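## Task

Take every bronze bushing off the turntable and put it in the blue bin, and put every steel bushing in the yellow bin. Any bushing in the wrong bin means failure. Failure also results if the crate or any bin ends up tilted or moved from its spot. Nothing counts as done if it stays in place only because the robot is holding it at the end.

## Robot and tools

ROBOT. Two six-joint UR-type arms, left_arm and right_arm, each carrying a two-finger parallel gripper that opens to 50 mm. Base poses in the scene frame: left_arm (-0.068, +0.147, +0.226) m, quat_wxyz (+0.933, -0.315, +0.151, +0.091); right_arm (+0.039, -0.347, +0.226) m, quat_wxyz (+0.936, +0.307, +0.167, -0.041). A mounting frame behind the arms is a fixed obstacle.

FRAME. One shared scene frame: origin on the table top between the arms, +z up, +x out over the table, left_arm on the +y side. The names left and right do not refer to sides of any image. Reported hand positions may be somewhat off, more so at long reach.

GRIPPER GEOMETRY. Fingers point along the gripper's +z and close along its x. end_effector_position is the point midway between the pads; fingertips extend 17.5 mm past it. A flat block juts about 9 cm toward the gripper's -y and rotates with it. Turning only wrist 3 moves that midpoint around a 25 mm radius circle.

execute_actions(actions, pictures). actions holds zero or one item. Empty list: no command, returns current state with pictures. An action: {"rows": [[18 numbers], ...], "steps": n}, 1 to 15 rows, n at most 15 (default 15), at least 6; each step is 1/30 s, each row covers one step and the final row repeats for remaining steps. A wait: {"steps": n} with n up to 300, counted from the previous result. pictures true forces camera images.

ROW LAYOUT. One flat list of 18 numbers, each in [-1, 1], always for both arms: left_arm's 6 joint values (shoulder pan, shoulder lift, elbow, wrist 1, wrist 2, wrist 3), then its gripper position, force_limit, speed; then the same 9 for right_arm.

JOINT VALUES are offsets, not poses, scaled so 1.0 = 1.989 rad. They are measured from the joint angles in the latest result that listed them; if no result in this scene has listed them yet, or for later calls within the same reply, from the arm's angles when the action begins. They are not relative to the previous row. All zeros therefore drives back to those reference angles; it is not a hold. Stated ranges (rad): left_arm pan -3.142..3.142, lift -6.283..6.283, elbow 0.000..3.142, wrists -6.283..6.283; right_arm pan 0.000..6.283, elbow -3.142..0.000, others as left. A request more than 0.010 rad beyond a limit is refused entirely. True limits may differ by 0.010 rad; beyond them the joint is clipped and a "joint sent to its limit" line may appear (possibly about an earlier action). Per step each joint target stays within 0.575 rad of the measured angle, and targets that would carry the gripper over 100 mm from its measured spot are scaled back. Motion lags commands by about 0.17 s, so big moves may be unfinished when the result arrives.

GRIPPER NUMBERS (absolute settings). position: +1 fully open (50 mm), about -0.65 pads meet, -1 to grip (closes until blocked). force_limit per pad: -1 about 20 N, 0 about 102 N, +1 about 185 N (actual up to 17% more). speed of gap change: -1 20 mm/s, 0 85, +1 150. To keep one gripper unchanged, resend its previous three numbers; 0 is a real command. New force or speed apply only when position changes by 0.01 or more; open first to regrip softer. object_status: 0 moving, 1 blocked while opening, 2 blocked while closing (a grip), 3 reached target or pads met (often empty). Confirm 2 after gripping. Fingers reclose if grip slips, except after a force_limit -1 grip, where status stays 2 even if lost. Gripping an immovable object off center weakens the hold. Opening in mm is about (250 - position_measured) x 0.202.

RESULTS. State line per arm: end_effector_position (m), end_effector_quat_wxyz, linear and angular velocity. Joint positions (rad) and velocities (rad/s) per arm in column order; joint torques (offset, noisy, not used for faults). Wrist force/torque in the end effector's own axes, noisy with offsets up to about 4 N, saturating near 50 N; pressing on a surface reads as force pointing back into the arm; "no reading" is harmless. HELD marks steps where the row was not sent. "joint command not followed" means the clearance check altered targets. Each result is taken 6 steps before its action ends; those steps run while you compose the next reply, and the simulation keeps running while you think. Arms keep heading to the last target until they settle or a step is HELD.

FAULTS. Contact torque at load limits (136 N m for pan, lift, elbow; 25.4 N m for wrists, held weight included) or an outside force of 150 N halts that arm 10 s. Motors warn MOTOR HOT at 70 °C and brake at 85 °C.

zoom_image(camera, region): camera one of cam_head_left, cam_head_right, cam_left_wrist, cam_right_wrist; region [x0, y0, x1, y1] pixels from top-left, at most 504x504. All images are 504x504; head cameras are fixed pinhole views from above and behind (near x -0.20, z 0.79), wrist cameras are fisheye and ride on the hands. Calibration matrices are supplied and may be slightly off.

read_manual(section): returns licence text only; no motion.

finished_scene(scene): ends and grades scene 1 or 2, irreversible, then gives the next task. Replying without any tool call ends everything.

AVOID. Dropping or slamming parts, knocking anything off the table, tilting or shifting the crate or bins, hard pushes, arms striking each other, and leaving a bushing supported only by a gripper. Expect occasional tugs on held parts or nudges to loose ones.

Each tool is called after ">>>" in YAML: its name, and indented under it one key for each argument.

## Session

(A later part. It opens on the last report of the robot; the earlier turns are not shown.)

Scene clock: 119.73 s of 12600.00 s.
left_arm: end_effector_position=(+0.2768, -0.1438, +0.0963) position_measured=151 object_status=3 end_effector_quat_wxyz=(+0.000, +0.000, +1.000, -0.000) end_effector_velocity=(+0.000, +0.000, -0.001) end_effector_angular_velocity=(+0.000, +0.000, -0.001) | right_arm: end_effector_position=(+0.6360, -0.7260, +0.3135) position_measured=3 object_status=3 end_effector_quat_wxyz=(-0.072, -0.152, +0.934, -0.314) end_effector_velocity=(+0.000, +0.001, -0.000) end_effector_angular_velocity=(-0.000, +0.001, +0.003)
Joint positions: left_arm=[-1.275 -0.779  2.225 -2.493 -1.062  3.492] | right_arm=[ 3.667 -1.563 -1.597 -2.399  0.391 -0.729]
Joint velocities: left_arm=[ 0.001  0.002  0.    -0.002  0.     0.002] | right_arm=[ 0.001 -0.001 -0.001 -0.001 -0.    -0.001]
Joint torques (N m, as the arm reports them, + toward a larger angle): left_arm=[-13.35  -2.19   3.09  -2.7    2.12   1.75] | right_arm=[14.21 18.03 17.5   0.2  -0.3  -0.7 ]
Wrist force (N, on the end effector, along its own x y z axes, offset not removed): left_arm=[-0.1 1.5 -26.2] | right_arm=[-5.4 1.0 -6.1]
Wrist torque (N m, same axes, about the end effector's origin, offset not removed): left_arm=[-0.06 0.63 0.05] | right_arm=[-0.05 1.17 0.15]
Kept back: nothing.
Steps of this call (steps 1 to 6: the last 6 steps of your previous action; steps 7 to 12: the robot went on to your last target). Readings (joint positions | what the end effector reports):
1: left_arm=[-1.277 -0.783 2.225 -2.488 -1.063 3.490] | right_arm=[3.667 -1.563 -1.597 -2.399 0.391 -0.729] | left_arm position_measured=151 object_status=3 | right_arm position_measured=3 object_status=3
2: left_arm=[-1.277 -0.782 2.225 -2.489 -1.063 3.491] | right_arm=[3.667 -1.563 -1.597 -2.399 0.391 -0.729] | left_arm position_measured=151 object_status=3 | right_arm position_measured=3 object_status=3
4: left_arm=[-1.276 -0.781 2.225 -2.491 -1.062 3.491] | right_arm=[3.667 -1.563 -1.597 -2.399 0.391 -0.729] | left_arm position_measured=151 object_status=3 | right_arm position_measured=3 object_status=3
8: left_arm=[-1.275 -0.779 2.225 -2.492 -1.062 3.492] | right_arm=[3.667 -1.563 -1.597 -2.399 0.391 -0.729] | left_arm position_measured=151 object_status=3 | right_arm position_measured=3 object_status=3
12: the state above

>>> execute_actions:
  actions:
    - {"rows": [[-0.001,-0.002,-0.0001,0.0032,-0.0005,-0.0011,0.01,-0.4,0.3,0,0,0,0,0,0,1,-1,0],[-0.001,-0.002,-0.0001,0.0032,-0.0005,-0.0011,0.01,-0.4,0.3,0,0,0,0,0,0,1,-1,0],[-0.001,-0.002,-0.0001,0.0032,-0.0005,-0.0011,0.01,-0.4,0.3,0,0,0,0,0,0,1,-1,0],[-0.0007,-0.0028,0.0007,0.003,-0.0003,-0.0007,0.01,-0.4,0.3,0,0,0,0,0,0,1,-1,0]], "steps": 12}

>>> execute_actions:
  actions:
    - {"steps": 10}
  pictures: true

>>> zoom_image:
  camera: "cam_left_wrist"
  region: [240, 205, 400, 345]

Scene clock: 121.23 s of 12600.00 s.
left_arm: end_effector_position=(+0.2766, -0.1432, +0.0970) position_measured=151 object_status=3 end_effector_quat_wxyz=(+0.000, +0.000, +1.000, +0.000) end_effector_velocity=(+0.000, +0.004, +0.006) end_effector_angular_velocity=(-0.001, +0.001, +0.000) | right_arm: end_effector_position=(+0.6360, -0.7260, +0.3135) position_measured=3 object_status=3 end_effector_quat_wxyz=(-0.072, -0.152, +0.934, -0.314) end_effector_velocity=(+0.000, +0.000, +0.001) end_effector_angular_velocity=(+0.001, -0.002, -0.000)
Joint positions: left_arm=[-1.276 -0.782  2.226 -2.489 -1.062  3.491] | right_arm=[ 3.667 -1.563 -1.597 -2.399  0.391 -0.729]
Joint velocities: left_arm=[-0.003 -0.021  0.006  0.016 -0.003 -0.002] | right_arm=[ 0.001  0.001  0.     0.    -0.001  0.   ]
Joint torques (N m, as the arm reports them, + toward a larger angle): left_arm=[-34.27 -35.06  -5.57  -0.07  -1.87  -1.23] | right_arm=[14.31 17.56 17.05  0.08 -0.25 -0.87]
Wrist force (N, on the end effector, along its own x y z axes, offset not removed): left_arm=[-0.9 -0.8 -0.4] | right_arm=[0.7 -0.6 4.7]
Wrist torque (N m, same axes, about the end effector's origin, offset not removed): left_arm=[-0.11 0.27 -0.04] | right_arm=[-0.08 -0.26 -0.01]
Steps of this call (steps 1 to 15: the robot went on to your last target; steps 16 to 39: nothing new was sent; steps 40 to 45: the first 6 steps of this action). Readings (joint positions | what the end effector reports):
40: left_arm=[-1.275 -0.779 2.225 -2.493 -1.062 3.493] | right_arm=[3.667 -1.563 -1.597 -2.399 0.391 -0.729] | left_arm position_measured=151 object_status=3 | right_arm position_measured=3 object_status=3
41: left_arm=[-1.275 -0.779 2.225 -2.493 -1.062 3.492] | right_arm=[3.667 -1.563 -1.597 -2.399 0.391 -0.729] | left_arm position_measured=151 object_status=3 | right_arm position_measured=3 object_status=3
43: left_arm=[-1.275 -0.780 2.225 -2.491 -1.062 3.492] | right_arm=[3.667 -1.563 -1.597 -2.399 0.391 -0.729] | left_arm position_measured=151 object_status=3 | right_arm position_measured=3 object_status=3
45: the state above

Scene clock: 121.57 s of 12600.00 s.
left_arm: end_effector_position=(+0.2767, -0.1427, +0.0978) position_measured=151 object_status=3 end_effector_quat_wxyz=(+0.000, +0.000, +1.000, +0.000) end_effector_velocity=(+0.000, -0.000, +0.001) end_effector_angular_velocity=(-0.001, -0.001, +0.000) | right_arm: end_effector_position=(+0.6360, -0.7260, +0.3135) position_measured=3 object_status=3 end_effector_quat_wxyz=(-0.072, -0.152, +0.934, -0.314) end_effector_velocity=(-0.001, -0.000, -0.001) end_effector_angular_velocity=(-0.000, +0.001, -0.002)
Joint positions: left_arm=[-1.276 -0.784  2.226 -2.487 -1.063  3.491] | right_arm=[ 3.667 -1.563 -1.597 -2.399  0.391 -0.729]
Joint velocities: left_arm=[-0.001 -0.002 -0.     0.001 -0.    -0.   ] | right_arm=[-0.002 -0.    -0.001  0.001  0.     0.001]
Joint torques (N m, as the arm reports them, + toward a larger angle): left_arm=[-34.28 -34.59  -4.32  -0.27  -2.09  -1.13] | right_arm=[14.12 17.97 16.49 -0.05 -0.33 -0.77]
Wrist force (N, on the end effector, along its own x y z axes, offset not removed): left_arm=[-1.5 -1.4 0.5] | right_arm=[1.5 -0.9 2.7]
Wrist torque (N m, same axes, about the end effector's origin, offset not removed): left_arm=[-0.23 0.35 0.00] | right_arm=[-0.09 -0.02 -0.24]
Kept back: nothing.
Steps of this call (steps 1 to 6: the last 6 steps of your previous action; steps 7 to 10: the robot went on to your last target). Readings (joint positions | what the end effector reports):
1: left_arm=[-1.276 -0.782 2.226 -2.488 -1.062 3.491] | right_arm=[3.667 -1.563 -1.597 -2.399 0.391 -0.729] | left_arm position_measured=151 object_status=3 | right_arm position_measured=3 object_status=3
2: left_arm=[-1.276 -0.783 2.226 -2.488 -1.062 3.491] | right_arm=[3.667 -1.563 -1.597 -2.399 0.391 -0.729] | left_arm position_measured=151 object_status=3 | right_arm position_measured=3 object_status=3
4: left_arm=[-1.276 -0.784 2.226 -2.488 -1.062 3.491] | right_arm=[3.667 -1.563 -1.597 -2.399 0.391 -0.729] | left_arm position_measured=151 object_status=3 | right_arm position_measured=3 object_status=3
8: left_arm=[-1.276 -0.784 2.226 -2.487 -1.063 3.491] | right_arm=[3.667 -1.563 -1.597 -2.399 0.391 -0.729] | left_arm position_measured=151 object_status=3 | right_arm position_measured=3 object_status=3
10: the state above
camera_calibration (this result's frames):
cam_left_wrist: T_world_to_cam=[[-0.998397, 0.0548339, -0.0140393, 0.290006], [0.0499849, 0.970499, 0.235868, 0.110156], [0.0265587, 0.234788, -0.971684, 0.266765], [0, 0, 0, 1]] pos_world=[0.27695, -0.185442, 0.237301]
cam_right_wrist: T_world_to_cam=[[-0.932392, -0.252484, 0.258643, 0.32778], [-0.326723, 0.894777, -0.304346, 0.952083], [-0.154586, -0.368274, -0.916776, 0.26695], [0, 0, 0, 1]] pos_world=[0.657953, -0.670832, 0.449718]

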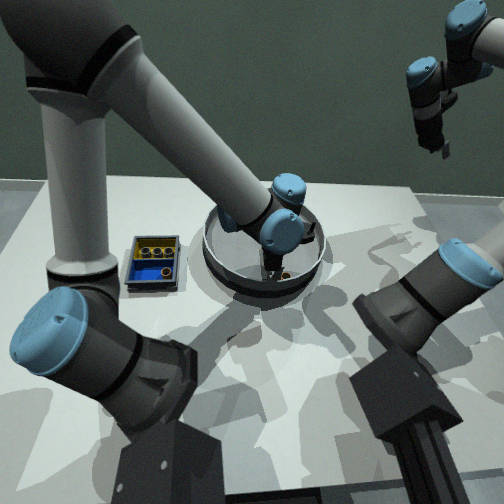

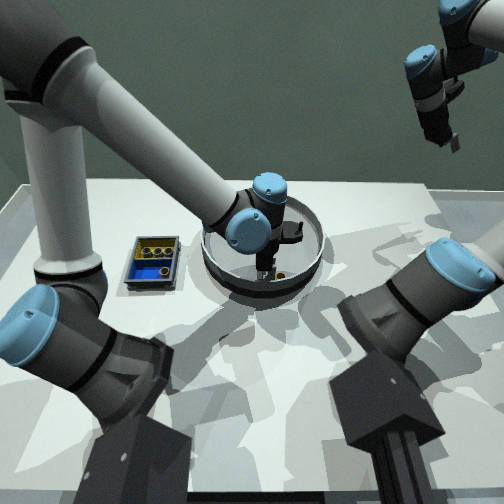

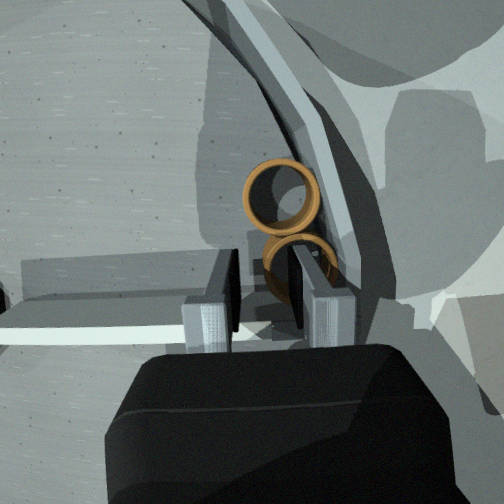

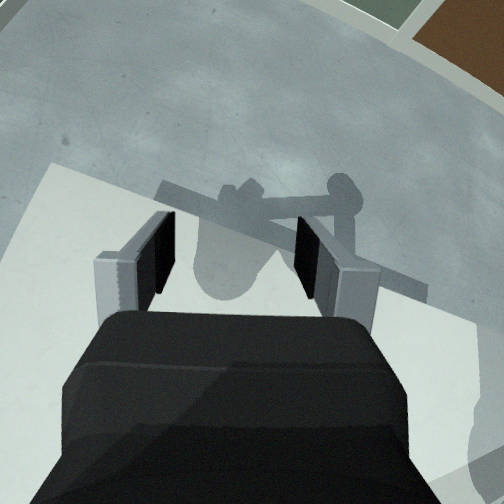

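Region (240, 205, 400, 345) of cam_left_wrist's 504x504 image, scaled by 3.150, with more detail than that image has; it fills the top 441 rows of this view, and the rest is white.

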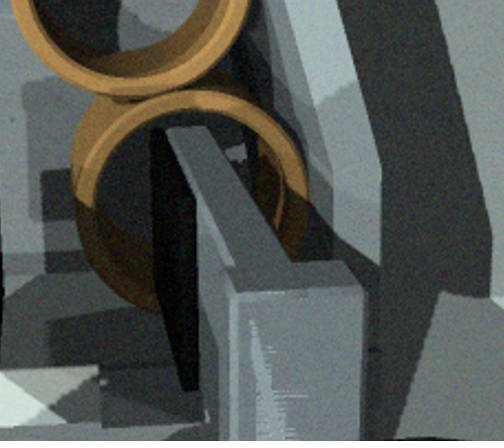

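>>> execute_actions:
  actions:
    - {"rows": [[0.0012,0.0021,0.0001,-0.0029,0.0005,0.0013,0.01,-0.4,0.3,0,0,0,0,0,0,1,-1,0]], "steps": 10}

>>> execute_actions:
  actions:
    - {"steps": 10}

Scene clock: 121.93 s of 12600.00 s.
left_arm: end_effector_position=(+0.2767, -0.1428, +0.0971) position_measured=151 object_status=3 end_effector_quat_wxyz=(+0.000, +0.000, +1.000, +0.000) end_effector_velocity=(+0.002, -0.002, -0.008) end_effector_angular_velocity=(-0.003, -0.003, +0.000) | right_arm: end_effector_position=(+0.6360, -0.7260, +0.3135) position_measured=3 object_status=3 end_effector_quat_wxyz=(-0.072, -0.152, +0.934, -0.314) end_effector_velocity=(+0.000, +0.000, +0.000) end_effector_angular_velocity=(+0.000, -0.000, -0.000)
Joint positions: left_arm=[-1.275 -0.783  2.227 -2.489 -1.062  3.492] | right_arm=[ 3.667 -1.563 -1.597 -2.399  0.391 -0.729]
Joint velocities: left_arm=[ 0.01   0.019 -0.001 -0.028  0.006  0.012] | right_arm=[ 0.    -0.     0.001  0.     0.    -0.   ]
Joint torques (N m, as the arm reports them, + toward a larger angle): left_arm=[-19.49 -13.56  -4.45  -4.82   1.44   1.25] | right_arm=[13.84 17.92 17.26  0.03 -0.35 -0.65]
Wrist force (N, on the end effector, along its own x y z axes, offset not removed): left_arm=[-2.0 -0.8 0.4] | right_arm=[-3.9 1.7 5.4]
Wrist torque (N m, same axes, about the end effector's origin, offset not removed): left_arm=[-0.15 0.47 -0.05] | right_arm=[0.13 0.91 0.19]
Steps of this call (steps 1 to 7: the robot went on to your last target; steps 8 to 11: the first 4 steps of this action). Readings (joint positions | what the end effector reports):
8: left_arm=[-1.276 -0.785 2.227 -2.487 -1.063 3.491] | right_arm=[3.667 -1.563 -1.597 -2.399 0.391 -0.729] | left_arm position_measured=151 object_status=3 | right_arm position_measured=3 object_status=3
9: left_arm=[-1.276 -0.784 2.227 -2.487 -1.063 3.491] | right_arm=[3.667 -1.563 -1.597 -2.399 0.391 -0.729] | left_arm position_measured=151 object_status=3 | right_arm position_measured=3 object_status=3
11: the state above

Scene clock: 122.27 s of 12600.00 s.
left_arm: end_effector_position=(+0.2768, -0.1428, +0.0961) position_measured=151 object_status=3 end_effector_quat_wxyz=(+0.000, +0.000, +1.000, +0.000) end_effector_velocity=(-0.000, -0.000, -0.001) end_effector_angular_velocity=(+0.000, +0.000, -0.001) | right_arm: end_effector_position=(+0.6360, -0.7260, +0.3135) position_measured=3 object_status=3 end_effector_quat_wxyz=(-0.072, -0.152, +0.934, -0.314) end_effector_velocity=(+0.000, -0.000, +0.000) end_effector_angular_velocity=(-0.000, +0.000, +0.000)
Joint positions: left_arm=[-1.274 -0.78   2.227 -2.493 -1.062  3.493] | right_arm=[ 3.667 -1.563 -1.597 -2.399  0.391 -0.729]
Joint velocities: left_arm=[ 0.     0.002  0.    -0.002  0.     0.001] | right_arm=[-0.     0.     0.001 -0.001 -0.    -0.001]
Joint torques (N m, as the arm reports them, + toward a larger angle): left_arm=[-19.72 -13.37  -4.45  -4.53   1.38   1.47] | right_arm=[13.69 18.33 16.74  0.08 -0.33 -0.86]
Wrist force (N, on the end effector, along its own x y z axes, offset not removed): left_arm=[-0.9 -0.4 -0.2] | right_arm=[0.7 2.0 1.1]
Wrist torque (N m, same axes, about the end effector's origin, offset not removed): left_arm=[-0.08 0.30 -0.03] | right_arm=[0.28 0.35 -0.10]
Kept back: nothing.
Steps of this call (steps 1 to 6: the last 6 steps of your previous action; steps 7 to 10: the robot went on to your last target). Readings (joint positions | what the end effector reports):
1: left_arm=[-1.275 -0.782 2.227 -2.490 -1.062 3.492] | right_arm=[3.667 -1.563 -1.597 -2.399 0.391 -0.729] | left_arm position_measured=151 object_status=3 | right_arm position_measured=3 object_status=3
2: left_arm=[-1.275 -0.782 2.227 -2.491 -1.062 3.493] | right_arm=[3.667 -1.563 -1.597 -2.399 0.391 -0.729] | left_arm position_measured=151 object_status=3 | right_arm position_measured=3 object_status=3
4: left_arm=[-1.274 -0.781 2.227 -2.492 -1.062 3.493] | right_arm=[3.667 -1.563 -1.597 -2.399 0.391 -0.729] | left_arm position_measured=151 object_status=3 | right_arm position_measured=3 object_status=3
8: left_arm=[-1.274 -0.781 2.227 -2.493 -1.062 3.493] | right_arm=[3.667 -1.563 -1.597 -2.399 0.391 -0.729] | left_arm position_measured=151 object_status=3 | right_arm position_measured=3 object_status=3
10: the state above

>>> execute_actions:
  actions:
    - {"rows": [[0.0005,0.0009,0,-0.0012,0.0002,0.0005,0.01,-0.4,0.3,0,0,0,0,0,0,1,-1,0]], "steps": 8}

>>> execute_actions:
  actions:
    - {"steps": 12}

Scene clock: 122.53 s of 12600.00 s.
left_arm: end_effector_position=(+0.2768, -0.1428, +0.0959) position_measured=151 object_status=3 end_effector_quat_wxyz=(+0.000, +0.000, +1.000, +0.000) end_effector_velocity=(-0.000, -0.000, -0.003) end_effector_angular_velocity=(-0.000, +0.000, -0.000) | right_arm: end_effector_position=(+0.6360, -0.7260, +0.3135) position_measured=3 object_status=3 end_effector_quat_wxyz=(-0.072, -0.152, +0.934, -0.314) end_effector_velocity=(-0.000, -0.000, -0.000) end_effector_angular_velocity=(+0.000, +0.001, +0.001)
Joint positions: left_arm=[-1.274 -0.78   2.227 -2.493 -1.061  3.494] | right_arm=[ 3.667 -1.563 -1.597 -2.399  0.391 -0.729]
Joint velocities: left_arm=[ 0.004  0.008  0.001 -0.01   0.002  0.004] | right_arm=[-0.001  0.    -0.     0.001 -0.    -0.002]
Joint torques (N m, as the arm reports them, + toward a larger angle): left_arm=[-19.38 -14.02  -4.14  -4.98   1.26   1.48] | right_arm=[13.86 17.7  17.14  0.04 -0.34 -0.92]
Wrist force (N, on the end effector, along its own x y z axes, offset not removed): left_arm=[-1.6 -0.6 0.4] | right_arm=[2.2 -1.6 2.1]
Wrist torque (N m, same axes, about the end effector's origin, offset not removed): left_arm=[-0.13 0.32 -0.05] | right_arm=[-0.15 -0.33 -0.06]
Steps of this call (steps 1 to 6: the robot went on to your last target; steps 7 to 8: the first 2 steps of this action). Readings (joint positions | what the end effector reports):
7: left_arm=[-1.274 -0.780 2.227 -2.493 -1.062 3.494] | right_arm=[3.667 -1.563 -1.597 -2.399 0.391 -0.729] | left_arm position_measured=151 object_status=3 | right_arm position_measured=3 object_status=3
8: the state above

Scene clock: 122.93 s of 12600.00 s.
left_arm: end_effector_position=(+0.2769, -0.1429, +0.0953) position_measured=151 object_status=3 end_effector_quat_wxyz=(+0.000, +0.000, +1.000, +0.000) end_effector_velocity=(+0.000, -0.000, +0.000) end_effector_angular_velocity=(-0.000, -0.001, -0.000) | right_arm: end_effector_position=(+0.6360, -0.7260, +0.3135) position_measured=3 object_status=3 end_effector_quat_wxyz=(-0.072, -0.152, +0.934, -0.314) end_effector_velocity=(-0.000, -0.000, +0.001) end_effector_angular_velocity=(+0.001, -0.001, -0.001)
Joint positions: left_arm=[-1.273 -0.779  2.227 -2.495 -1.061  3.494] | right_arm=[ 3.667 -1.563 -1.597 -2.399  0.391 -0.729]
Joint velocities: left_arm=[-0.     0.    -0.001 -0.     0.     0.   ] | right_arm=[ 0.     0.001  0.001  0.     0.    -0.   ]
Joint torques (N m, as the arm reports them, + toward a larger angle): left_arm=[-20.5  -13.12  -4.77  -4.87   1.38   1.44] | right_arm=[13.71 18.07 16.67  0.09 -0.16 -0.8 ]
Wrist force (N, on the end effector, along its own x y z axes, offset not removed): left_arm=[-0.6 -0.6 -0.3] | right_arm=[-0.8 -2.7 -1.7]
Wrist torque (N m, same axes, about the end effector's origin, offset not removed): left_arm=[-0.19 0.19 -0.07] | right_arm=[-0.22 0.33 -0.05]
Kept back: nothing.
Steps of this call (steps 1 to 6: the last 6 steps of your previous action; steps 7 to 12: the robot went on to your last target). Readings (joint positions | what the end effector reports):
1: left_arm=[-1.274 -0.780 2.227 -2.494 -1.061 3.494] | right_arm=[3.667 -1.563 -1.597 -2.399 0.391 -0.729] | left_arm position_measured=151 object_status=3 | right_arm position_measured=3 object_status=3
2: left_arm=[-1.273 -0.780 2.227 -2.494 -1.061 3.494] | right_arm=[3.667 -1.563 -1.597 -2.399 0.391 -0.729] | left_arm position_measured=151 object_status=3 | right_arm position_measured=3 object_status=3
4: left_arm=[-1.273 -0.779 2.227 -2.494 -1.061 3.494] | right_arm=[3.667 -1.563 -1.597 -2.399 0.391 -0.729] | left_arm position_measured=151 object_status=3 | right_arm position_measured=3 object_status=3
8: left_arm=[-1.273 -0.779 2.227 -2.495 -1.061 3.494] | right_arm=[3.667 -1.563 -1.597 -2.399 0.391 -0.729] | left_arm position_measured=151 object_status=3 | right_arm position_measured=3 object_status=3
12: the state above

>>> execute_actions:
  actions:
    - {"rows": [[0.0019,0.0033,0.0002,-0.0045,0.0008,0.002,0.01,-0.4,0.3,0,0,0,0,0,0,1,-1,0],[0.0037,0.0065,0.0004,-0.009,0.0016,0.0039,0.01,-0.4,0.3,0,0,0,0,0,0,1,-1,0]], "steps": 10}

>>> execute_actions:
  actions:
    - {"steps": 8}

Scene clock: 123.40 s of 12600.00 s.
left_arm: end_effector_position=(+0.2770, -0.1429, +0.0933) position_measured=151 object_status=3 end_effector_quat_wxyz=(+0.000, +0.000, +1.000, -0.000) end_effector_velocity=(+0.001, -0.000, -0.027) end_effector_angular_velocity=(-0.002, +0.002, -0.001) | right_arm: end_effector_position=(+0.6360, -0.7260, +0.3135) position_measured=3 object_status=3 end_effector_quat_wxyz=(-0.072, -0.152, +0.934, -0.314) end_effector_velocity=(+0.000, +0.000, +0.000) end_effector_angular_velocity=(-0.001, -0.001, +0.001)
Joint positions: left_arm=[-1.27  -0.774  2.227 -2.501 -1.06   3.497] | right_arm=[ 3.667 -1.563 -1.597 -2.399  0.391 -0.729]
Joint velocities: left_arm=[ 0.033  0.06   0.004 -0.082  0.014  0.035] | right_arm=[ 0.    -0.     0.    -0.001 -0.001  0.001]
Joint torques (N m, as the arm reports them, + toward a larger angle): left_arm=[-19.48 -13.46  -4.26  -4.71   1.61   1.48] | right_arm=[13.72 17.81 17.41  0.   -0.26 -0.69]
Wrist force (N, on the end effector, along its own x y z axes, offset not removed): left_arm=[-1.5 -1.4 1.3] | right_arm=[-3.7 1.4 -0.5]
Wrist torque (N m, same axes, about the end effector's origin, offset not removed): left_arm=[-0.22 0.31 -0.06] | right_arm=[0.31 0.59 0.17]
Steps of this call (steps 1 to 10: the robot went on to your last target; steps 11 to 14: the first 4 steps of this action). Readings (joint positions | what the end effector reports):
11: left_arm=[-1.273 -0.779 2.227 -2.495 -1.061 3.494] | right_arm=[3.667 -1.563 -1.597 -2.399 0.391 -0.729] | left_arm position_measured=151 object_status=3 | right_arm position_measured=3 object_status=3
12: left_arm=[-1.273 -0.778 2.227 -2.496 -1.061 3.495] | right_arm=[3.667 -1.563 -1.597 -2.399 0.391 -0.729] | left_arm position_measured=151 object_status=3 | right_arm position_measured=3 object_status=3
14: the state above

Scene clock: 123.67 s of 12600.00 s.
left_arm: end_effector_position=(+0.2773, -0.1430, +0.0901) position_measured=151 object_status=3 end_effector_quat_wxyz=(-0.000, +0.001, +1.000, -0.000) end_effector_velocity=(+0.000, -0.001, -0.003) end_effector_angular_velocity=(-0.001, -0.001, -0.002) | right_arm: end_effector_position=(+0.6360, -0.7260, +0.3135) position_measured=3 object_status=3 end_effector_quat_wxyz=(-0.072, -0.152, +0.934, -0.314) end_effector_velocity=(-0.000, -0.000, -0.000) end_effector_angular_velocity=(-0.000, +0.000, -0.001)
Joint positions: left_arm=[-1.266 -0.767  2.227 -2.511 -1.058  3.502] | right_arm=[ 3.667 -1.563 -1.597 -2.399  0.391 -0.729]
Joint velocities: left_arm=[ 0.003  0.008  0.    -0.012  0.002  0.006] | right_arm=[-0.001 -0.    -0.001  0.001  0.    -0.   ]
Joint torques (N m, as the arm reports them, + toward a larger angle): left_arm=[-19.47 -13.27  -2.74  -4.61   1.36   1.43] | right_arm=[13.64 17.67 17.43 -0.01 -0.24 -0.74]
Wrist force (N, on the end effector, along its own x y z axes, offset not removed): left_arm=[-1.2 -0.8 0.3] | right_arm=[0.0 -0.3 3.5]
Wrist torque (N m, same axes, about the end effector's origin, offset not removed): left_arm=[-0.18 0.31 -0.08] | right_arm=[0.07 0.26 0.06]
Kept back: nothing.
Steps of this call (steps 1 to 6: the last 6 steps of your previous action; steps 7 to 8: the robot went on to your last target). Readings (joint positions | what the end effector reports):
1: left_arm=[-1.269 -0.772 2.227 -2.504 -1.060 3.498] | right_arm=[3.667 -1.563 -1.597 -2.399 0.391 -0.729] | left_arm position_measured=151 object_status=3 | right_arm position_measured=3 object_status=3
2: left_arm=[-1.268 -0.771 2.227 -2.506 -1.059 3.499] | right_arm=[3.667 -1.563 -1.597 -2.399 0.391 -0.729] | left_arm position_measured=151 object_status=3 | right_arm position_measured=3 object_status=3
4: left_arm=[-1.267 -0.769 2.227 -2.509 -1.059 3.500] | right_arm=[3.667 -1.563 -1.597 -2.399 0.391 -0.729] | left_arm position_measured=151 object_status=3 | right_arm position_measured=3 object_status=3
8: the state above

>>> execute_actions:
  actions:
    - {"rows": [[0.002,0.0035,0.0002,-0.0048,0.0008,0.002,0.01,-0.4,0.3,0,0,0,0,0,0,1,-1,0],[0.004,0.007,0.0004,-0.0096,0.0017,0.0041,0.01,-0.4,0.3,0,0,0,0,0,0,1,-1,0],[0.004,0.007,0.0004,-0.0096,0.0017,0.0041,0.01,-0.4,0.3,0,0,0,0,0,0,1,-1,0],[0.004,0.007,0.0004,-0.0096,0.0017,0.0041,0.01,-0.4,0.3,0,0,0,0,0,0,1,-1,0],[0.004,0.007,0.0004,-0.0096,0.0017,0.0041,0.01,-0.4,0.3,0,0,0,0,0,0,1,-1,0],[0.004,0.007,0.0004,-0.0096,0.0017,0.0041,0.01,-0.4,0.3,0,0,0,0,0,0,1,-1,0],[0.004,0.007,0.0004,-0.0096,0.0017,0.0041,0.01,-0.4,0.3,0,0,0,0,0,0,1,-1,0],[0.004,0.007,0.0004,-0.0096,0.0017,0.0041,0.01,-0.4,0.3,0,0,0,0,0,0,1,-1,0],[0.004,0.007,0.0004,-0.0096,0.0017,0.0041,0.01,-0.4,0.3,0,0,0,0,0,0,1,-1,0],[0.004,0.007,0.0004,-0.0096,0.0017,0.0041,0.01,-0.4,0.3,0,0,0,0,0,0,1,-1,0],[0.004,0.007,0.0004,-0.0096,0.0017,0.0041,-1,-0.4,0.3,0,0,0,0,0,0,1,-1,0]], "steps": 15}

>>> execute_actions:
  actions:
    - {"steps": 14}

Scene clock: 124.40 s of 12600.00 s.
left_arm: end_effector_position=(+0.2776, -0.1430, +0.0849) position_measured=151 object_status=3 end_effector_quat_wxyz=(-0.000, +0.001, +1.000, -0.000) end_effector_velocity=(-0.000, +0.001, -0.008) end_effector_angular_velocity=(+0.001, +0.001, -0.000) | right_arm: end_effector_position=(+0.6360, -0.7260, +0.3135) position_measured=3 object_status=3 end_effector_quat_wxyz=(-0.072, -0.152, +0.934, -0.314) end_effector_velocity=(-0.000, -0.000, -0.000) end_effector_angular_velocity=(-0.000, +0.001, +0.000)
Joint positions: left_arm=[-1.26  -0.755  2.228 -2.527 -1.055  3.508] | right_arm=[ 3.667 -1.563 -1.597 -2.399  0.391 -0.729]
Joint velocities: left_arm=[ 0.01   0.018  0.003 -0.025  0.004  0.009] | right_arm=[-0. -0.  0. -0. -0. -0.]
Joint torques (N m, as the arm reports them, + toward a larger angle): left_arm=[-19.65 -13.31  -2.77  -4.7    1.55   1.68] | right_arm=[14.18 18.27 16.47 -0.02 -0.23 -0.87]
Wrist force (N, on the end effector, along its own x y z axes, offset not removed): left_arm=[-1.5 -1.2 0.9] | right_arm=[-0.6 -3.1 -0.5]
Wrist torque (N m, same axes, about the end effector's origin, offset not removed): left_arm=[-0.19 0.34 -0.07] | right_arm=[-0.36 0.14 -0.14]
Steps of this call (steps 1 to 13: the robot went on to your last target; steps 14 to 22: the first 9 steps of this action). Readings (joint positions | what the end effector reports):
14: left_arm=[-1.266 -0.766 2.227 -2.513 -1.058 3.502] | right_arm=[3.667 -1.563 -1.597 -2.399 0.391 -0.729] | left_arm position_measured=151 object_status=3 | right_arm position_measured=3 object_status=3
15: left_arm=[-1.265 -0.765 2.227 -2.514 -1.058 3.503] | right_arm=[3.667 -1.563 -1.597 -2.399 0.391 -0.729] | left_arm position_measured=151 object_status=3 | right_arm position_measured=3 object_status=3
17: left_arm=[-1.263 -0.761 2.228 -2.519 -1.057 3.505] | right_arm=[3.667 -1.563 -1.597 -2.399 0.391 -0.729] | left_arm position_measured=151 object_status=3 | right_arm position_measured=3 object_status=3
21: left_arm=[-1.260 -0.756 2.228 -2.526 -1.056 3.508] | right_arm=[3.667 -1.563 -1.597 -2.399 0.391 -0.729] | left_arm position_measured=151 object_status=3 | right_arm position_measured=3 object_status=3
22: the state above

Scene clock: 124.87 s of 12600.00 s.
left_arm: end_effector_position=(+0.2776, -0.1431, +0.0840) position_measured=215 object_status=2 end_effector_quat_wxyz=(-0.000, +0.000, +1.000, -0.001) end_effector_velocity=(+0.000, -0.000, -0.000) end_effector_angular_velocity=(+0.000, +0.000, +0.001) | right_arm: end_effector_position=(+0.6360, -0.7260, +0.3135) position_measured=3 object_status=3 end_effector_quat_wxyz=(-0.072, -0.152, +0.934, -0.314) end_effector_velocity=(+0.000, +0.001, -0.000) end_effector_angular_velocity=(+0.000, +0.000, +0.002)
Joint positions: left_arm=[-1.258 -0.753  2.228 -2.53  -1.055  3.51 ] | right_arm=[ 3.667 -1.563 -1.597 -2.399  0.391 -0.729]
Joint velocities: left_arm=[ 0.001  0.001 -0.001 -0.     0.    -0.   ] | right_arm=[ 0.001 -0.001 -0.001  0.001  0.    -0.   ]
Joint torques (N m, as the arm reports them, + toward a larger angle): left_arm=[-16.79  -8.35   0.25  -3.44   1.4    1.26] | right_arm=[13.98 18.05 17.12  0.08 -0.26 -0.84]
Wrist force (N, on the end effector, along its own x y z axes, offset not removed): left_arm=[-0.9 0.1 -12.5] | right_arm=[2.2 -3.1 1.2]
Wrist torque (N m, same axes, about the end effector's origin, offset not removed): left_arm=[-0.25 0.22 -0.05] | right_arm=[-0.58 0.04 0.31]
Kept back: nothing.
Steps of this call (steps 1 to 6: the last 6 steps of your previous action; steps 7 to 14: the robot went on to your last target). Readings (joint positions | what the end effector reports):
1: left_arm=[-1.259 -0.755 2.228 -2.528 -1.055 3.509] | right_arm=[3.667 -1.563 -1.597 -2.399 0.391 -0.729] | left_arm position_measured=151 object_status=3 | right_arm position_measured=3 object_status=3
2: left_arm=[-1.259 -0.754 2.228 -2.529 -1.055 3.509] | right_arm=[3.667 -1.563 -1.597 -2.399 0.391 -0.729] | left_arm position_measured=155 object_status=0 | right_arm position_measured=3 object_status=3
4: left_arm=[-1.259 -0.754 2.228 -2.529 -1.055 3.509] | right_arm=[3.667 -1.563 -1.597 -2.399 0.391 -0.729] | left_arm position_measured=190 object_status=0 | right_arm position_measured=3 object_status=3
8: left_arm=[-1.258 -0.753 2.228 -2.530 -1.055 3.510] | right_arm=[3.667 -1.563 -1.597 -2.399 0.391 -0.729] | left_arm position_measured=215 object_status=0 | right_arm position_measured=3 object_status=3
14: the state above

>>> execute_actions:
  actions:
    - {"rows": [[-0.0047,-0.009,-0.0011,0.0123,-0.0019,-0.0048,-1,-0.4,0.3,0,0,0,0,0,0,1,-1,0],[-0.0095,-0.018,-0.0022,0.0247,-0.0038,-0.0097,-1,-0.4,0.3,0,0,0,0,0,0,1,-1,0],[-0.0188,-0.0362,-0.0067,0.0517,-0.0086,-0.0188,-1,-0.4,0.3,0,0,0,0,0,0,1,-1,0],[-0.028,-0.0544,-0.0111,0.0786,-0.0133,-0.0278,-1,-0.4,0.3,0,0,0,0,0,0,1,-1,0],[-0.0373,-0.0726,-0.0156,0.1056,-0.0181,-0.0369,-1,-0.4,0.3,0,0,0,0,0,0,1,-1,0],[-0.0373,-0.0726,-0.0156,0.1056,-0.0181,-0.0369,-1,-0.4,0.3,0,0,0,0,0,0,1,-1,0],[-0.0373,-0.0726,-0.0156,0.1056,-0.0181,-0.0369,-1,-0.4,0.3,0,0,0,0,0,0,1,-1,0],[-0.0373,-0.0726,-0.0156,0.1056,-0.0181,-0.0369,-1,-0.4,0.3,0,0,0,0,0,0,1,-1,0],[-0.003,-0.132,0.005,0.123,-0.004,0.001,-1,-0.4,0.3,0,0,0,0,0,0,1,-1,0],[0.031,-0.191,0.026,0.141,0.01,0.039,-1,-0.4,0.3,0,0,0,0,0,0,1,-1,0],[0.066,-0.25,0.046,0.159,0.024,0.076,-1,-0.4,0.3,0,0,0,0,0,0,1,-1,0],[0.1,-0.31,0.067,0.176,0.037,0.114,-1,-0.4,0.3,0,0,0,0,0,0,1,-1,0],[0.134,-0.369,0.088,0.194,0.051,0.152,-1,-0.4,0.3,0,0,0,0,0,0,1,-1,0],[0.169,-0.428,0.108,0.211,0.065,0.19,-1,-0.4,0.3,0,0,0,0,0,0,1,-1,0],[0.2032,-0.4877,0.1289,0.2291,0.079,0.2274,-1,-0.4,0.3,0,0,0,0,0,0,1,-1,0]], "steps": 15}

>>> execute_actions:
  actions:
    - {"steps": 36}
  pictures: true

Scene clock: 127.90 s of 12600.00 s.
left_arm: end_effector_position=(+0.2787, -0.1454, +0.1305) position_measured=215 object_status=2 end_effector_quat_wxyz=(+0.001, -0.001, +1.000, -0.002) end_effector_velocity=(-0.001, +0.024, +0.163) end_effector_angular_velocity=(+0.038, +0.002, -0.021) | right_arm: end_effector_position=(+0.6360, -0.7260, +0.3135) position_measured=3 object_status=3 end_effector_quat_wxyz=(-0.072, -0.152, +0.934, -0.314) end_effector_velocity=(+0.000, -0.000, +0.000) end_effector_angular_velocity=(+0.000, -0.001, -0.000)
Joint positions: left_arm=[-1.309 -0.851  2.207 -2.391 -1.08   3.459] | right_arm=[ 3.667 -1.563 -1.597 -2.399  0.391 -0.729]
Joint velocities: left_arm=[-0.163 -0.378 -0.063  0.557 -0.074 -0.157] | right_arm=[-0.     0.     0.001  0.    -0.    -0.001]
Joint torques (N m, as the arm reports them, + toward a larger angle): left_arm=[-24.68 -34.3  -19.28   1.19  -1.77  -0.76] | right_arm=[14.02 18.07 16.39  0.13 -0.24 -0.69]
Wrist force (N, on the end effector, along its own x y z axes, offset not removed): left_arm=[-0.4 -1.9 -1.4] | right_arm=[-4.3 0.2 0.3]
Wrist torque (N m, same axes, about the end effector's origin, offset not removed): left_arm=[-0.33 0.12 -0.04] | right_arm=[-0.05 0.97 0.09]
Steps of this call (steps 1 to 15: the robot went on to your last target; steps 16 to 82: nothing new was sent; steps 83 to 91: the first 9 steps of this action). Readings (joint positions | what the end effector reports):
83: left_arm=[-1.258 -0.753 2.228 -2.531 -1.055 3.510] | right_arm=[3.667 -1.563 -1.597 -2.399 0.391 -0.729] | left_arm position_measured=215 object_status=2 | right_arm position_measured=3 object_status=3
84: left_arm=[-1.259 -0.754 2.228 -2.528 -1.055 3.509] | right_arm=[3.667 -1.563 -1.597 -2.399 0.391 -0.729] | left_arm position_measured=215 object_status=2 | right_arm position_measured=3 object_status=3
86: left_arm=[-1.267 -0.768 2.226 -2.511 -1.058 3.501] | right_arm=[3.667 -1.563 -1.597 -2.399 0.391 -0.729] | left_arm position_measured=215 object_status=2 | right_arm position_measured=3 object_status=3
90: left_arm=[-1.303 -0.837 2.210 -2.412 -1.076 3.466] | right_arm=[3.667 -1.563 -1.597 -2.399 0.391 -0.729] | left_arm position_measured=215 object_status=2 | right_arm position_measured=3 object_status=3
91: the state above

Scene clock: 129.10 s of 12600.00 s.
left_arm: end_effector_position=(+0.3257, +0.2016, +0.1500) position_measured=215 object_status=2 end_effector_quat_wxyz=(+0.001, +0.000, +1.000, -0.000) end_effector_velocity=(-0.002, +0.007, -0.001) end_effector_angular_velocity=(+0.001, -0.001, +0.001) | right_arm: end_effector_position=(+0.6360, -0.7260, +0.3135) position_measured=3 object_status=3 end_effector_quat_wxyz=(-0.072, -0.152, +0.934, -0.314) end_effector_velocity=(+0.000, +0.000, -0.000) end_effector_angular_velocity=(+0.000, +0.001, +0.001)
Joint positions: left_arm=[-0.856 -1.72   2.484 -2.076 -0.898  3.961] | right_arm=[ 3.667 -1.563 -1.597 -2.399  0.391 -0.729]
Joint velocities: left_arm=[ 0.01  -0.02   0.006  0.006  0.004  0.011] | right_arm=[ 0.    -0.001  0.     0.     0.001 -0.002]
Joint torques (N m, as the arm reports them, + toward a larger angle): left_arm=[ -6.11 -14.64  -9.12   0.18   1.75   1.33] | right_arm=[14.53 17.81 16.92  0.16 -0.35 -0.68]
Wrist force (N, on the end effector, along its own x y z axes, offset not removed): left_arm=[-1.8 0.0 0.5] | right_arm=[2.6 -4.3 1.8]
Wrist torque (N m, same axes, about the end effector's origin, offset not removed): left_arm=[0.02 0.37 -0.02] | right_arm=[-0.56 -0.34 -0.21]
Kept back: nothing.
Steps of this call (steps 1 to 6: the last 6 steps of your previous action; steps 7 to 36: the robot went on to your last target). Readings (joint positions | what the end effector reports):
1: left_arm=[-1.311 -0.866 2.208 -2.372 -1.080 3.458] | right_arm=[3.667 -1.563 -1.597 -2.399 0.391 -0.729] | left_arm position_measured=215 object_status=2 | right_arm position_measured=3 object_status=3
2: left_arm=[-1.301 -0.891 2.215 -2.352 -1.075 3.468] | right_arm=[3.667 -1.563 -1.597 -2.399 0.391 -0.729] | left_arm position_measured=215 object_status=2 | right_arm position_measured=3 object_status=3
4: left_arm=[-1.264 -0.967 2.239 -2.319 -1.060 3.509] | right_arm=[3.667 -1.563 -1.597 -2.399 0.391 -0.729] | left_arm position_measured=215 object_status=2 | right_arm position_measured=3 object_status=3
8: left_arm=[-1.181 -1.107 2.290 -2.267 -1.026 3.602] | right_arm=[3.667 -1.563 -1.597 -2.399 0.391 -0.729] | left_arm position_measured=215 object_status=2 | right_arm position_measured=3 object_status=3
36: the state above
camera_calibration (this result's frames):
cam_left_wrist: T_world_to_cam=[[-0.998404, 0.0545012, -0.0148334, 0.320956], [0.049507, 0.9708, 0.234726, -0.238499], [0.0271932, 0.233617, -0.971948, 0.235442], [0, 0, 0, 1]] pos_world=[0.325848, 0.159039, 0.28958]
cam_right_wrist: T_world_to_cam=[[-0.932392, -0.252484, 0.258643, 0.32778], [-0.326723, 0.894777, -0.304346, 0.952083], [-0.154586, -0.368274, -0.916776, 0.26695], [0, 0, 0, 1]] pos_world=[0.657953, -0.670832, 0.449718]

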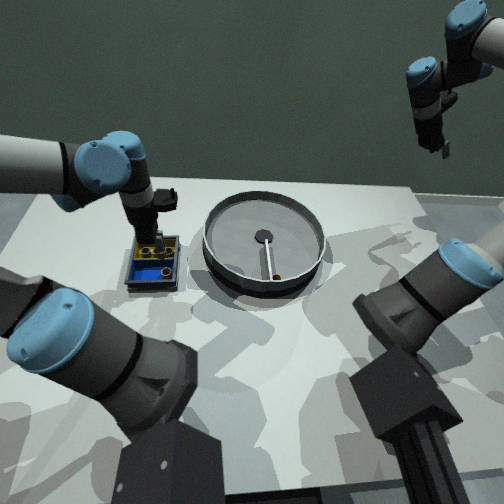

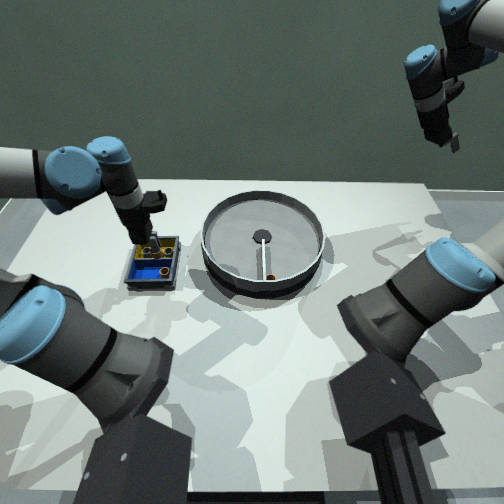

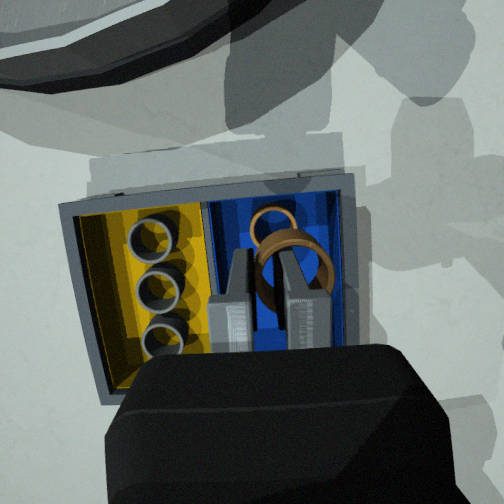

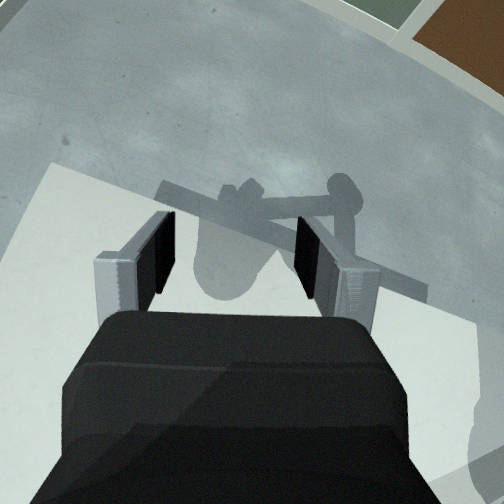

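>>> execute_actions:
  actions:
    - {"rows": [[0.021,0.013,0.0065,-0.037,0.004,0.027,-1,-0.4,0.3,0,0,0,0,0,0,1,-1,0],[0.043,0.026,0.013,-0.073,0.0076,0.055,-1,-0.4,0.3,0,0,0,0,0,0,1,-1,0],[0.064,0.038,0.02,-0.11,0.0113,0.082,-1,-0.4,0.3,0,0,0,0,0,0,1,-1,0],[0.086,0.051,0.026,-0.147,0.015,0.109,-1,-0.4,0.3,0,0,0,0,0,0,1,-1,0],[0.1071,0.0639,0.0327,-0.1835,0.0189,0.1368,-1,-0.4,0.3,0,0,0,0,0,0,1,-1,0],[0.1071,0.0639,0.0327,-0.1835,0.0189,0.1368,-1,-0.4,0.3,0,0,0,0,0,0,1,-1,0],[0.1071,0.0639,0.0327,-0.1835,0.0189,0.1368,-1,-0.4,0.3,0,0,0,0,0,0,1,-1,0],[0.1071,0.0639,0.0327,-0.1835,0.0189,0.1368,-1,-0.4,0.3,0,0,0,0,0,0,1,-1,0],[0.1071,0.0639,0.0327,-0.1835,0.0189,0.1368,-1,-0.4,0.3,0,0,0,0,0,0,1,-1,0],[0.1159,0.0807,0.0338,-0.2091,0.0192,0.1484,-1,-0.4,0.3,0,0,0,0,0,0,1,-1,0],[0.1247,0.0975,0.0349,-0.2346,0.0195,0.1599,-1,-0.4,0.3,0,0,0,0,0,0,1,-1,0],[0.1336,0.1142,0.036,-0.2602,0.0198,0.1715,-1,-0.4,0.3,0,0,0,0,0,0,1,-1,0],[0.1424,0.131,0.0371,-0.2857,0.0201,0.183,-1,-0.4,0.3,0,0,0,0,0,0,1,-1,0],[0.1512,0.1478,0.0382,-0.3113,0.0204,0.1946,-1,-0.4,0.3,0,0,0,0,0,0,1,-1,0]], "steps": 15}

>>> execute_actions:
  actions:
    - {"steps": 20}

Scene clock: 130.27 s of 12600.00 s.
left_arm: end_effector_position=(+0.3243, +0.2273, +0.1010) position_measured=215 object_status=2 end_effector_quat_wxyz=(-0.004, +0.003, +1.000, +0.001) end_effector_velocity=(+0.007, +0.096, -0.147) end_effector_angular_velocity=(-0.025, -0.047, +0.043) | right_arm: end_effector_position=(+0.6360, -0.7260, +0.3135) position_measured=3 object_status=3 end_effector_quat_wxyz=(-0.072, -0.152, +0.934, -0.314) end_effector_velocity=(-0.000, +0.000, -0.000) end_effector_angular_velocity=(+0.000, -0.000, -0.001)
Joint positions: left_arm=[-0.707 -1.631  2.531 -2.32  -0.871  4.147] | right_arm=[ 3.667 -1.563 -1.597 -2.399  0.391 -0.729]
Joint velocities: left_arm=[ 0.501  0.291  0.141 -0.919  0.079  0.649] | right_arm=[ 0.     0.    -0.    -0.     0.     0.001]
Joint torques (N m, as the arm reports them, + toward a larger angle): left_arm=[-6.35  1.67 -7.37 -5.3   1.4   2.14] | right_arm=[14.36 17.96 16.8   0.03 -0.29 -0.68]
Wrist force (N, on the end effector, along its own x y z axes, offset not removed): left_arm=[-2.0 -1.4 3.6] | right_arm=[-2.5 3.9 2.7]
Wrist torque (N m, same axes, about the end effector's origin, offset not removed): left_arm=[-0.24 0.42 -0.04] | right_arm=[0.76 0.46 0.14]
Steps of this call (steps 1 to 26: the robot went on to your last target; steps 27 to 35: the first 9 steps of this action). Readings (joint positions | what the end effector reports):
27: left_arm=[-0.854 -1.723 2.485 -2.075 -0.898 3.962] | right_arm=[3.667 -1.563 -1.597 -2.399 0.391 -0.729] | left_arm position_measured=215 object_status=2 | right_arm position_measured=3 object_status=3
28: left_arm=[-0.851 -1.720 2.486 -2.079 -0.897 3.966] | right_arm=[3.667 -1.563 -1.597 -2.399 0.391 -0.729] | left_arm position_measured=215 object_status=2 | right_arm position_measured=3 object_status=3
30: left_arm=[-0.825 -1.703 2.495 -2.118 -0.892 3.997] | right_arm=[3.667 -1.563 -1.597 -2.399 0.391 -0.729] | left_arm position_measured=215 object_status=2 | right_arm position_measured=3 object_status=3
34: left_arm=[-0.726 -1.642 2.525 -2.285 -0.874 4.122] | right_arm=[3.667 -1.563 -1.597 -2.399 0.391 -0.729] | left_arm position_measured=215 object_status=2 | right_arm position_measured=3 object_status=3
35: the state above

Scene clock: 130.93 s of 12600.00 s.
left_arm: end_effector_position=(+0.3254, +0.2406, +0.0407) position_measured=215 object_status=2 end_effector_quat_wxyz=(+0.000, -0.000, +1.000, -0.000) end_effector_velocity=(+0.000, +0.001, -0.006) end_effector_angular_velocity=(-0.000, -0.002, +0.002) | right_arm: end_effector_position=(+0.6360, -0.7260, +0.3135) position_measured=3 object_status=3 end_effector_quat_wxyz=(-0.072, -0.152, +0.934, -0.314) end_effector_velocity=(-0.000, +0.000, -0.000) end_effector_angular_velocity=(-0.001, +0.003, +0.002)
Joint positions: left_arm=[-0.557 -1.429  2.559 -2.689 -0.858  4.345] | right_arm=[ 3.667 -1.563 -1.597 -2.399  0.391 -0.729]
Joint velocities: left_arm=[ 0.014  0.024  0.001 -0.04   0.001  0.018] | right_arm=[-0.    -0.    -0.001 -0.001  0.    -0.002]
Joint torques (N m, as the arm reports them, + toward a larger angle): left_arm=[-6.81 -2.89  1.91 -4.46  1.38  1.4 ] | right_arm=[14.12 18.05 16.9   0.12 -0.35 -0.64]
Wrist force (N, on the end effector, along its own x y z axes, offset not removed): left_arm=[-0.9 -0.9 0.4] | right_arm=[3.1 -1.0 -0.9]
Wrist torque (N m, same axes, about the end effector's origin, offset not removed): left_arm=[-0.15 0.27 -0.06] | right_arm=[-0.51 -0.43 0.06]
Kept back: nothing.
Steps of this call (steps 1 to 6: the last 6 steps of your previous action; steps 7 to 20: the robot went on to your last target). Readings (joint positions | what the end effector reports):
1: left_arm=[-0.692 -1.622 2.535 -2.348 -0.869 4.167] | right_arm=[3.667 -1.563 -1.597 -2.399 0.391 -0.729] | left_arm position_measured=215 object_status=2 | right_arm position_measured=3 object_status=3
2: left_arm=[-0.679 -1.613 2.538 -2.373 -0.867 4.184] | right_arm=[3.667 -1.563 -1.597 -2.399 0.391 -0.729] | left_arm position_measured=215 object_status=2 | right_arm position_measured=3 object_status=3
4: left_arm=[-0.652 -1.583 2.544 -2.432 -0.864 4.220] | right_arm=[3.667 -1.563 -1.597 -2.399 0.391 -0.729] | left_arm position_measured=215 object_status=2 | right_arm position_measured=3 object_status=3
8: left_arm=[-0.595 -1.495 2.554 -2.577 -0.860 4.294] | right_arm=[3.667 -1.563 -1.597 -2.399 0.391 -0.729] | left_arm position_measured=215 object_status=2 | right_arm position_measured=3 object_status=3
20: the state above

>>> execute_actions:
  actions:
    - {"rows": [[0,0,0,0,0,0,-0.2,-0.4,0.3,0,0,0,0,0,0,1,-1,0],[0,0,0,0,0,0,-0.2,-0.4,0.3,0,0,0,0,0,0,1,-1,0],[0,0,0,0,0,0,-0.2,-0.4,0.3,0,0,0,0,0,0,1,-1,0],[0,0,0,0,0,0,-0.2,-0.4,0.3,0,0,0,0,0,0,1,-1,0],[0,0,0,0,0,0,-0.2,-0.4,0.3,0,0,0,0,0,0,1,-1,0],[0,0,0,0,0,0,-0.2,-0.4,0.3,0,0,0,0,0,0,1,-1,0],[-0.0144,-0.0275,-0.0017,0.0416,-0.0004,-0.0188,-0.2,-0.4,0.3,0,0,0,0,0,0,1,-1,0],[-0.0288,-0.055,-0.0033,0.0831,-0.0009,-0.0375,-0.2,-0.4,0.3,0,0,0,0,0,0,1,-1,0],[-0.0432,-0.0825,-0.005,0.1247,-0.0013,-0.0563,-0.2,-0.4,0.3,0,0,0,0,0,0,1,-1,0],[-0.0603,-0.1081,-0.0128,0.1721,-0.0035,-0.0784,-0.2,-0.4,0.3,0,0,0,0,0,0,1,-1,0],[-0.0774,-0.1338,-0.0206,0.2195,-0.0057,-0.1006,-0.2,-0.4,0.3,0,0,0,0,0,0,1,-1,0],[-0.0945,-0.1594,-0.0284,0.2668,-0.0078,-0.1227,-0.2,-0.4,0.3,0,0,0,0,0,0,1,-1,0],[-0.1116,-0.185,-0.0362,0.3142,-0.01,-0.1448,-0.2,-0.4,0.3,0,0,0,0,0,0,1,-1,0]], "steps": 15}

>>> execute_actions:
  actions:
    - {"steps": 14}

Scene clock: 132.07 s of 12600.00 s.
left_arm: end_effector_position=(+0.3270, +0.2399, +0.0453) position_measured=182 object_status=0 end_effector_quat_wxyz=(+0.002, -0.001, +1.000, -0.001) end_effector_velocity=(+0.036, -0.018, +0.135) end_effector_angular_velocity=(-0.039, -0.077, +0.052) | right_arm: end_effector_position=(+0.6360, -0.7260, +0.3135) position_measured=3 object_status=3 end_effector_quat_wxyz=(-0.072, -0.152, +0.934, -0.314) end_effector_velocity=(-0.000, -0.000, -0.000) end_effector_angular_velocity=(-0.001, +0.001, +0.001)
Joint positions: left_arm=[-0.566 -1.445  2.558 -2.67  -0.858  4.333] | right_arm=[ 3.667 -1.563 -1.597 -2.399  0.391 -0.729]
Joint velocities: left_arm=[-0.272 -0.466 -0.038  0.625 -0.011 -0.338] | right_arm=[-0.001  0.    -0.001  0.    -0.001 -0.001]
Joint torques (N m, as the arm reports them, + toward a larger angle): left_arm=[-34.01 -50.11 -26.25   2.68  -2.18  -2.99] | right_arm=[14.26 17.91 17.02  0.13 -0.23 -0.88]
Wrist force (N, on the end effector, along its own x y z axes, offset not removed): left_arm=[-1.1 0.1 4.1] | right_arm=[-1.7 -2.4 4.1]
Wrist torque (N m, same axes, about the end effector's origin, offset not removed): left_arm=[0.06 0.27 -0.07] | right_arm=[-0.36 0.32 0.23]
Steps of this call (steps 1 to 25: the robot went on to your last target; steps 26 to 34: the first 9 steps of this action). Readings (joint positions | what the end effector reports):
26: left_arm=[-0.555 -1.426 2.560 -2.695 -0.858 4.348] | right_arm=[3.667 -1.563 -1.597 -2.399 0.391 -0.729] | left_arm position_measured=211 object_status=0 | right_arm position_measured=3 object_status=3
27: left_arm=[-0.555 -1.427 2.560 -2.694 -0.858 4.347] | right_arm=[3.667 -1.563 -1.597 -2.399 0.391 -0.729] | left_arm position_measured=194 object_status=0 | right_arm position_measured=3 object_status=3
29: left_arm=[-0.555 -1.428 2.560 -2.693 -0.858 4.347] | right_arm=[3.667 -1.563 -1.597 -2.399 0.391 -0.729] | left_arm position_measured=182 object_status=0 | right_arm position_measured=3 object_status=3
33: left_arm=[-0.559 -1.433 2.559 -2.686 -0.858 4.342] | right_arm=[3.667 -1.563 -1.597 -2.399 0.391 -0.729] | left_arm position_measured=182 object_status=0 | right_arm position_measured=3 object_status=3
34: the state above

Scene clock: 132.53 s of 12600.00 s.
left_arm: end_effector_position=(+0.3272, +0.2393, +0.1421) position_measured=182 object_status=3 end_effector_quat_wxyz=(+0.003, -0.001, +1.000, -0.001) end_effector_velocity=(-0.015, +0.010, +0.041) end_effector_angular_velocity=(+0.021, +0.015, -0.018) | right_arm: end_effector_position=(+0.6360, -0.7260, +0.3135) position_measured=3 object_status=3 end_effector_quat_wxyz=(-0.072, -0.152, +0.934, -0.314) end_effector_velocity=(-0.000, +0.000, -0.000) end_effector_angular_velocity=(+0.000, +0.001, +0.001)
Joint positions: left_arm=[-0.767 -1.778  2.492 -2.103 -0.876  4.073] | right_arm=[ 3.667 -1.563 -1.597 -2.399  0.391 -0.729]
Joint velocities: left_arm=[-0.093 -0.154 -0.035  0.297 -0.009 -0.121] | right_arm=[ 0.001  0.001 -0.002  0.001  0.001 -0.001]
Joint torques (N m, as the arm reports them, + toward a larger angle): left_arm=[-16.06 -12.86 -30.47   0.26  -2.01  -1.39] | right_arm=[13.65 18.96 17.7   0.1  -0.27 -0.7 ]
Wrist force (N, on the end effector, along its own x y z axes, offset not removed): left_arm=[-0.9 -1.5 -0.4] | right_arm=[-0.8 -2.1 3.0]
Wrist torque (N m, same axes, about the end effector's origin, offset not removed): left_arm=[-0.37 0.24 -0.04] | right_arm=[-0.21 0.33 0.24]
Kept back: nothing.
Steps of this call (steps 1 to 6: the last 6 steps of your previous action; steps 7 to 14: the robot went on to your last target). Readings (joint positions | what the end effector reports):
1: left_arm=[-0.577 -1.465 2.557 -2.643 -0.858 4.319] | right_arm=[3.667 -1.563 -1.597 -2.399 0.391 -0.729] | left_arm position_measured=182 object_status=0 | right_arm position_measured=3 object_status=3
2: left_arm=[-0.593 -1.491 2.554 -2.604 -0.859 4.299] | right_arm=[3.667 -1.563 -1.597 -2.399 0.391 -0.729] | left_arm position_measured=182 object_status=3 | right_arm position_measured=3 object_status=3
4: left_arm=[-0.634 -1.560 2.541 -2.499 -0.863 4.247] | right_arm=[3.667 -1.563 -1.597 -2.399 0.391 -0.729] | left_arm position_measured=182 object_status=3 | right_arm position_measured=3 object_status=3
8: left_arm=[-0.722 -1.703 2.508 -2.248 -0.872 4.132] | right_arm=[3.667 -1.563 -1.597 -2.399 0.391 -0.729] | left_arm position_measured=182 object_status=3 | right_arm position_measured=3 object_status=3
14: the state above


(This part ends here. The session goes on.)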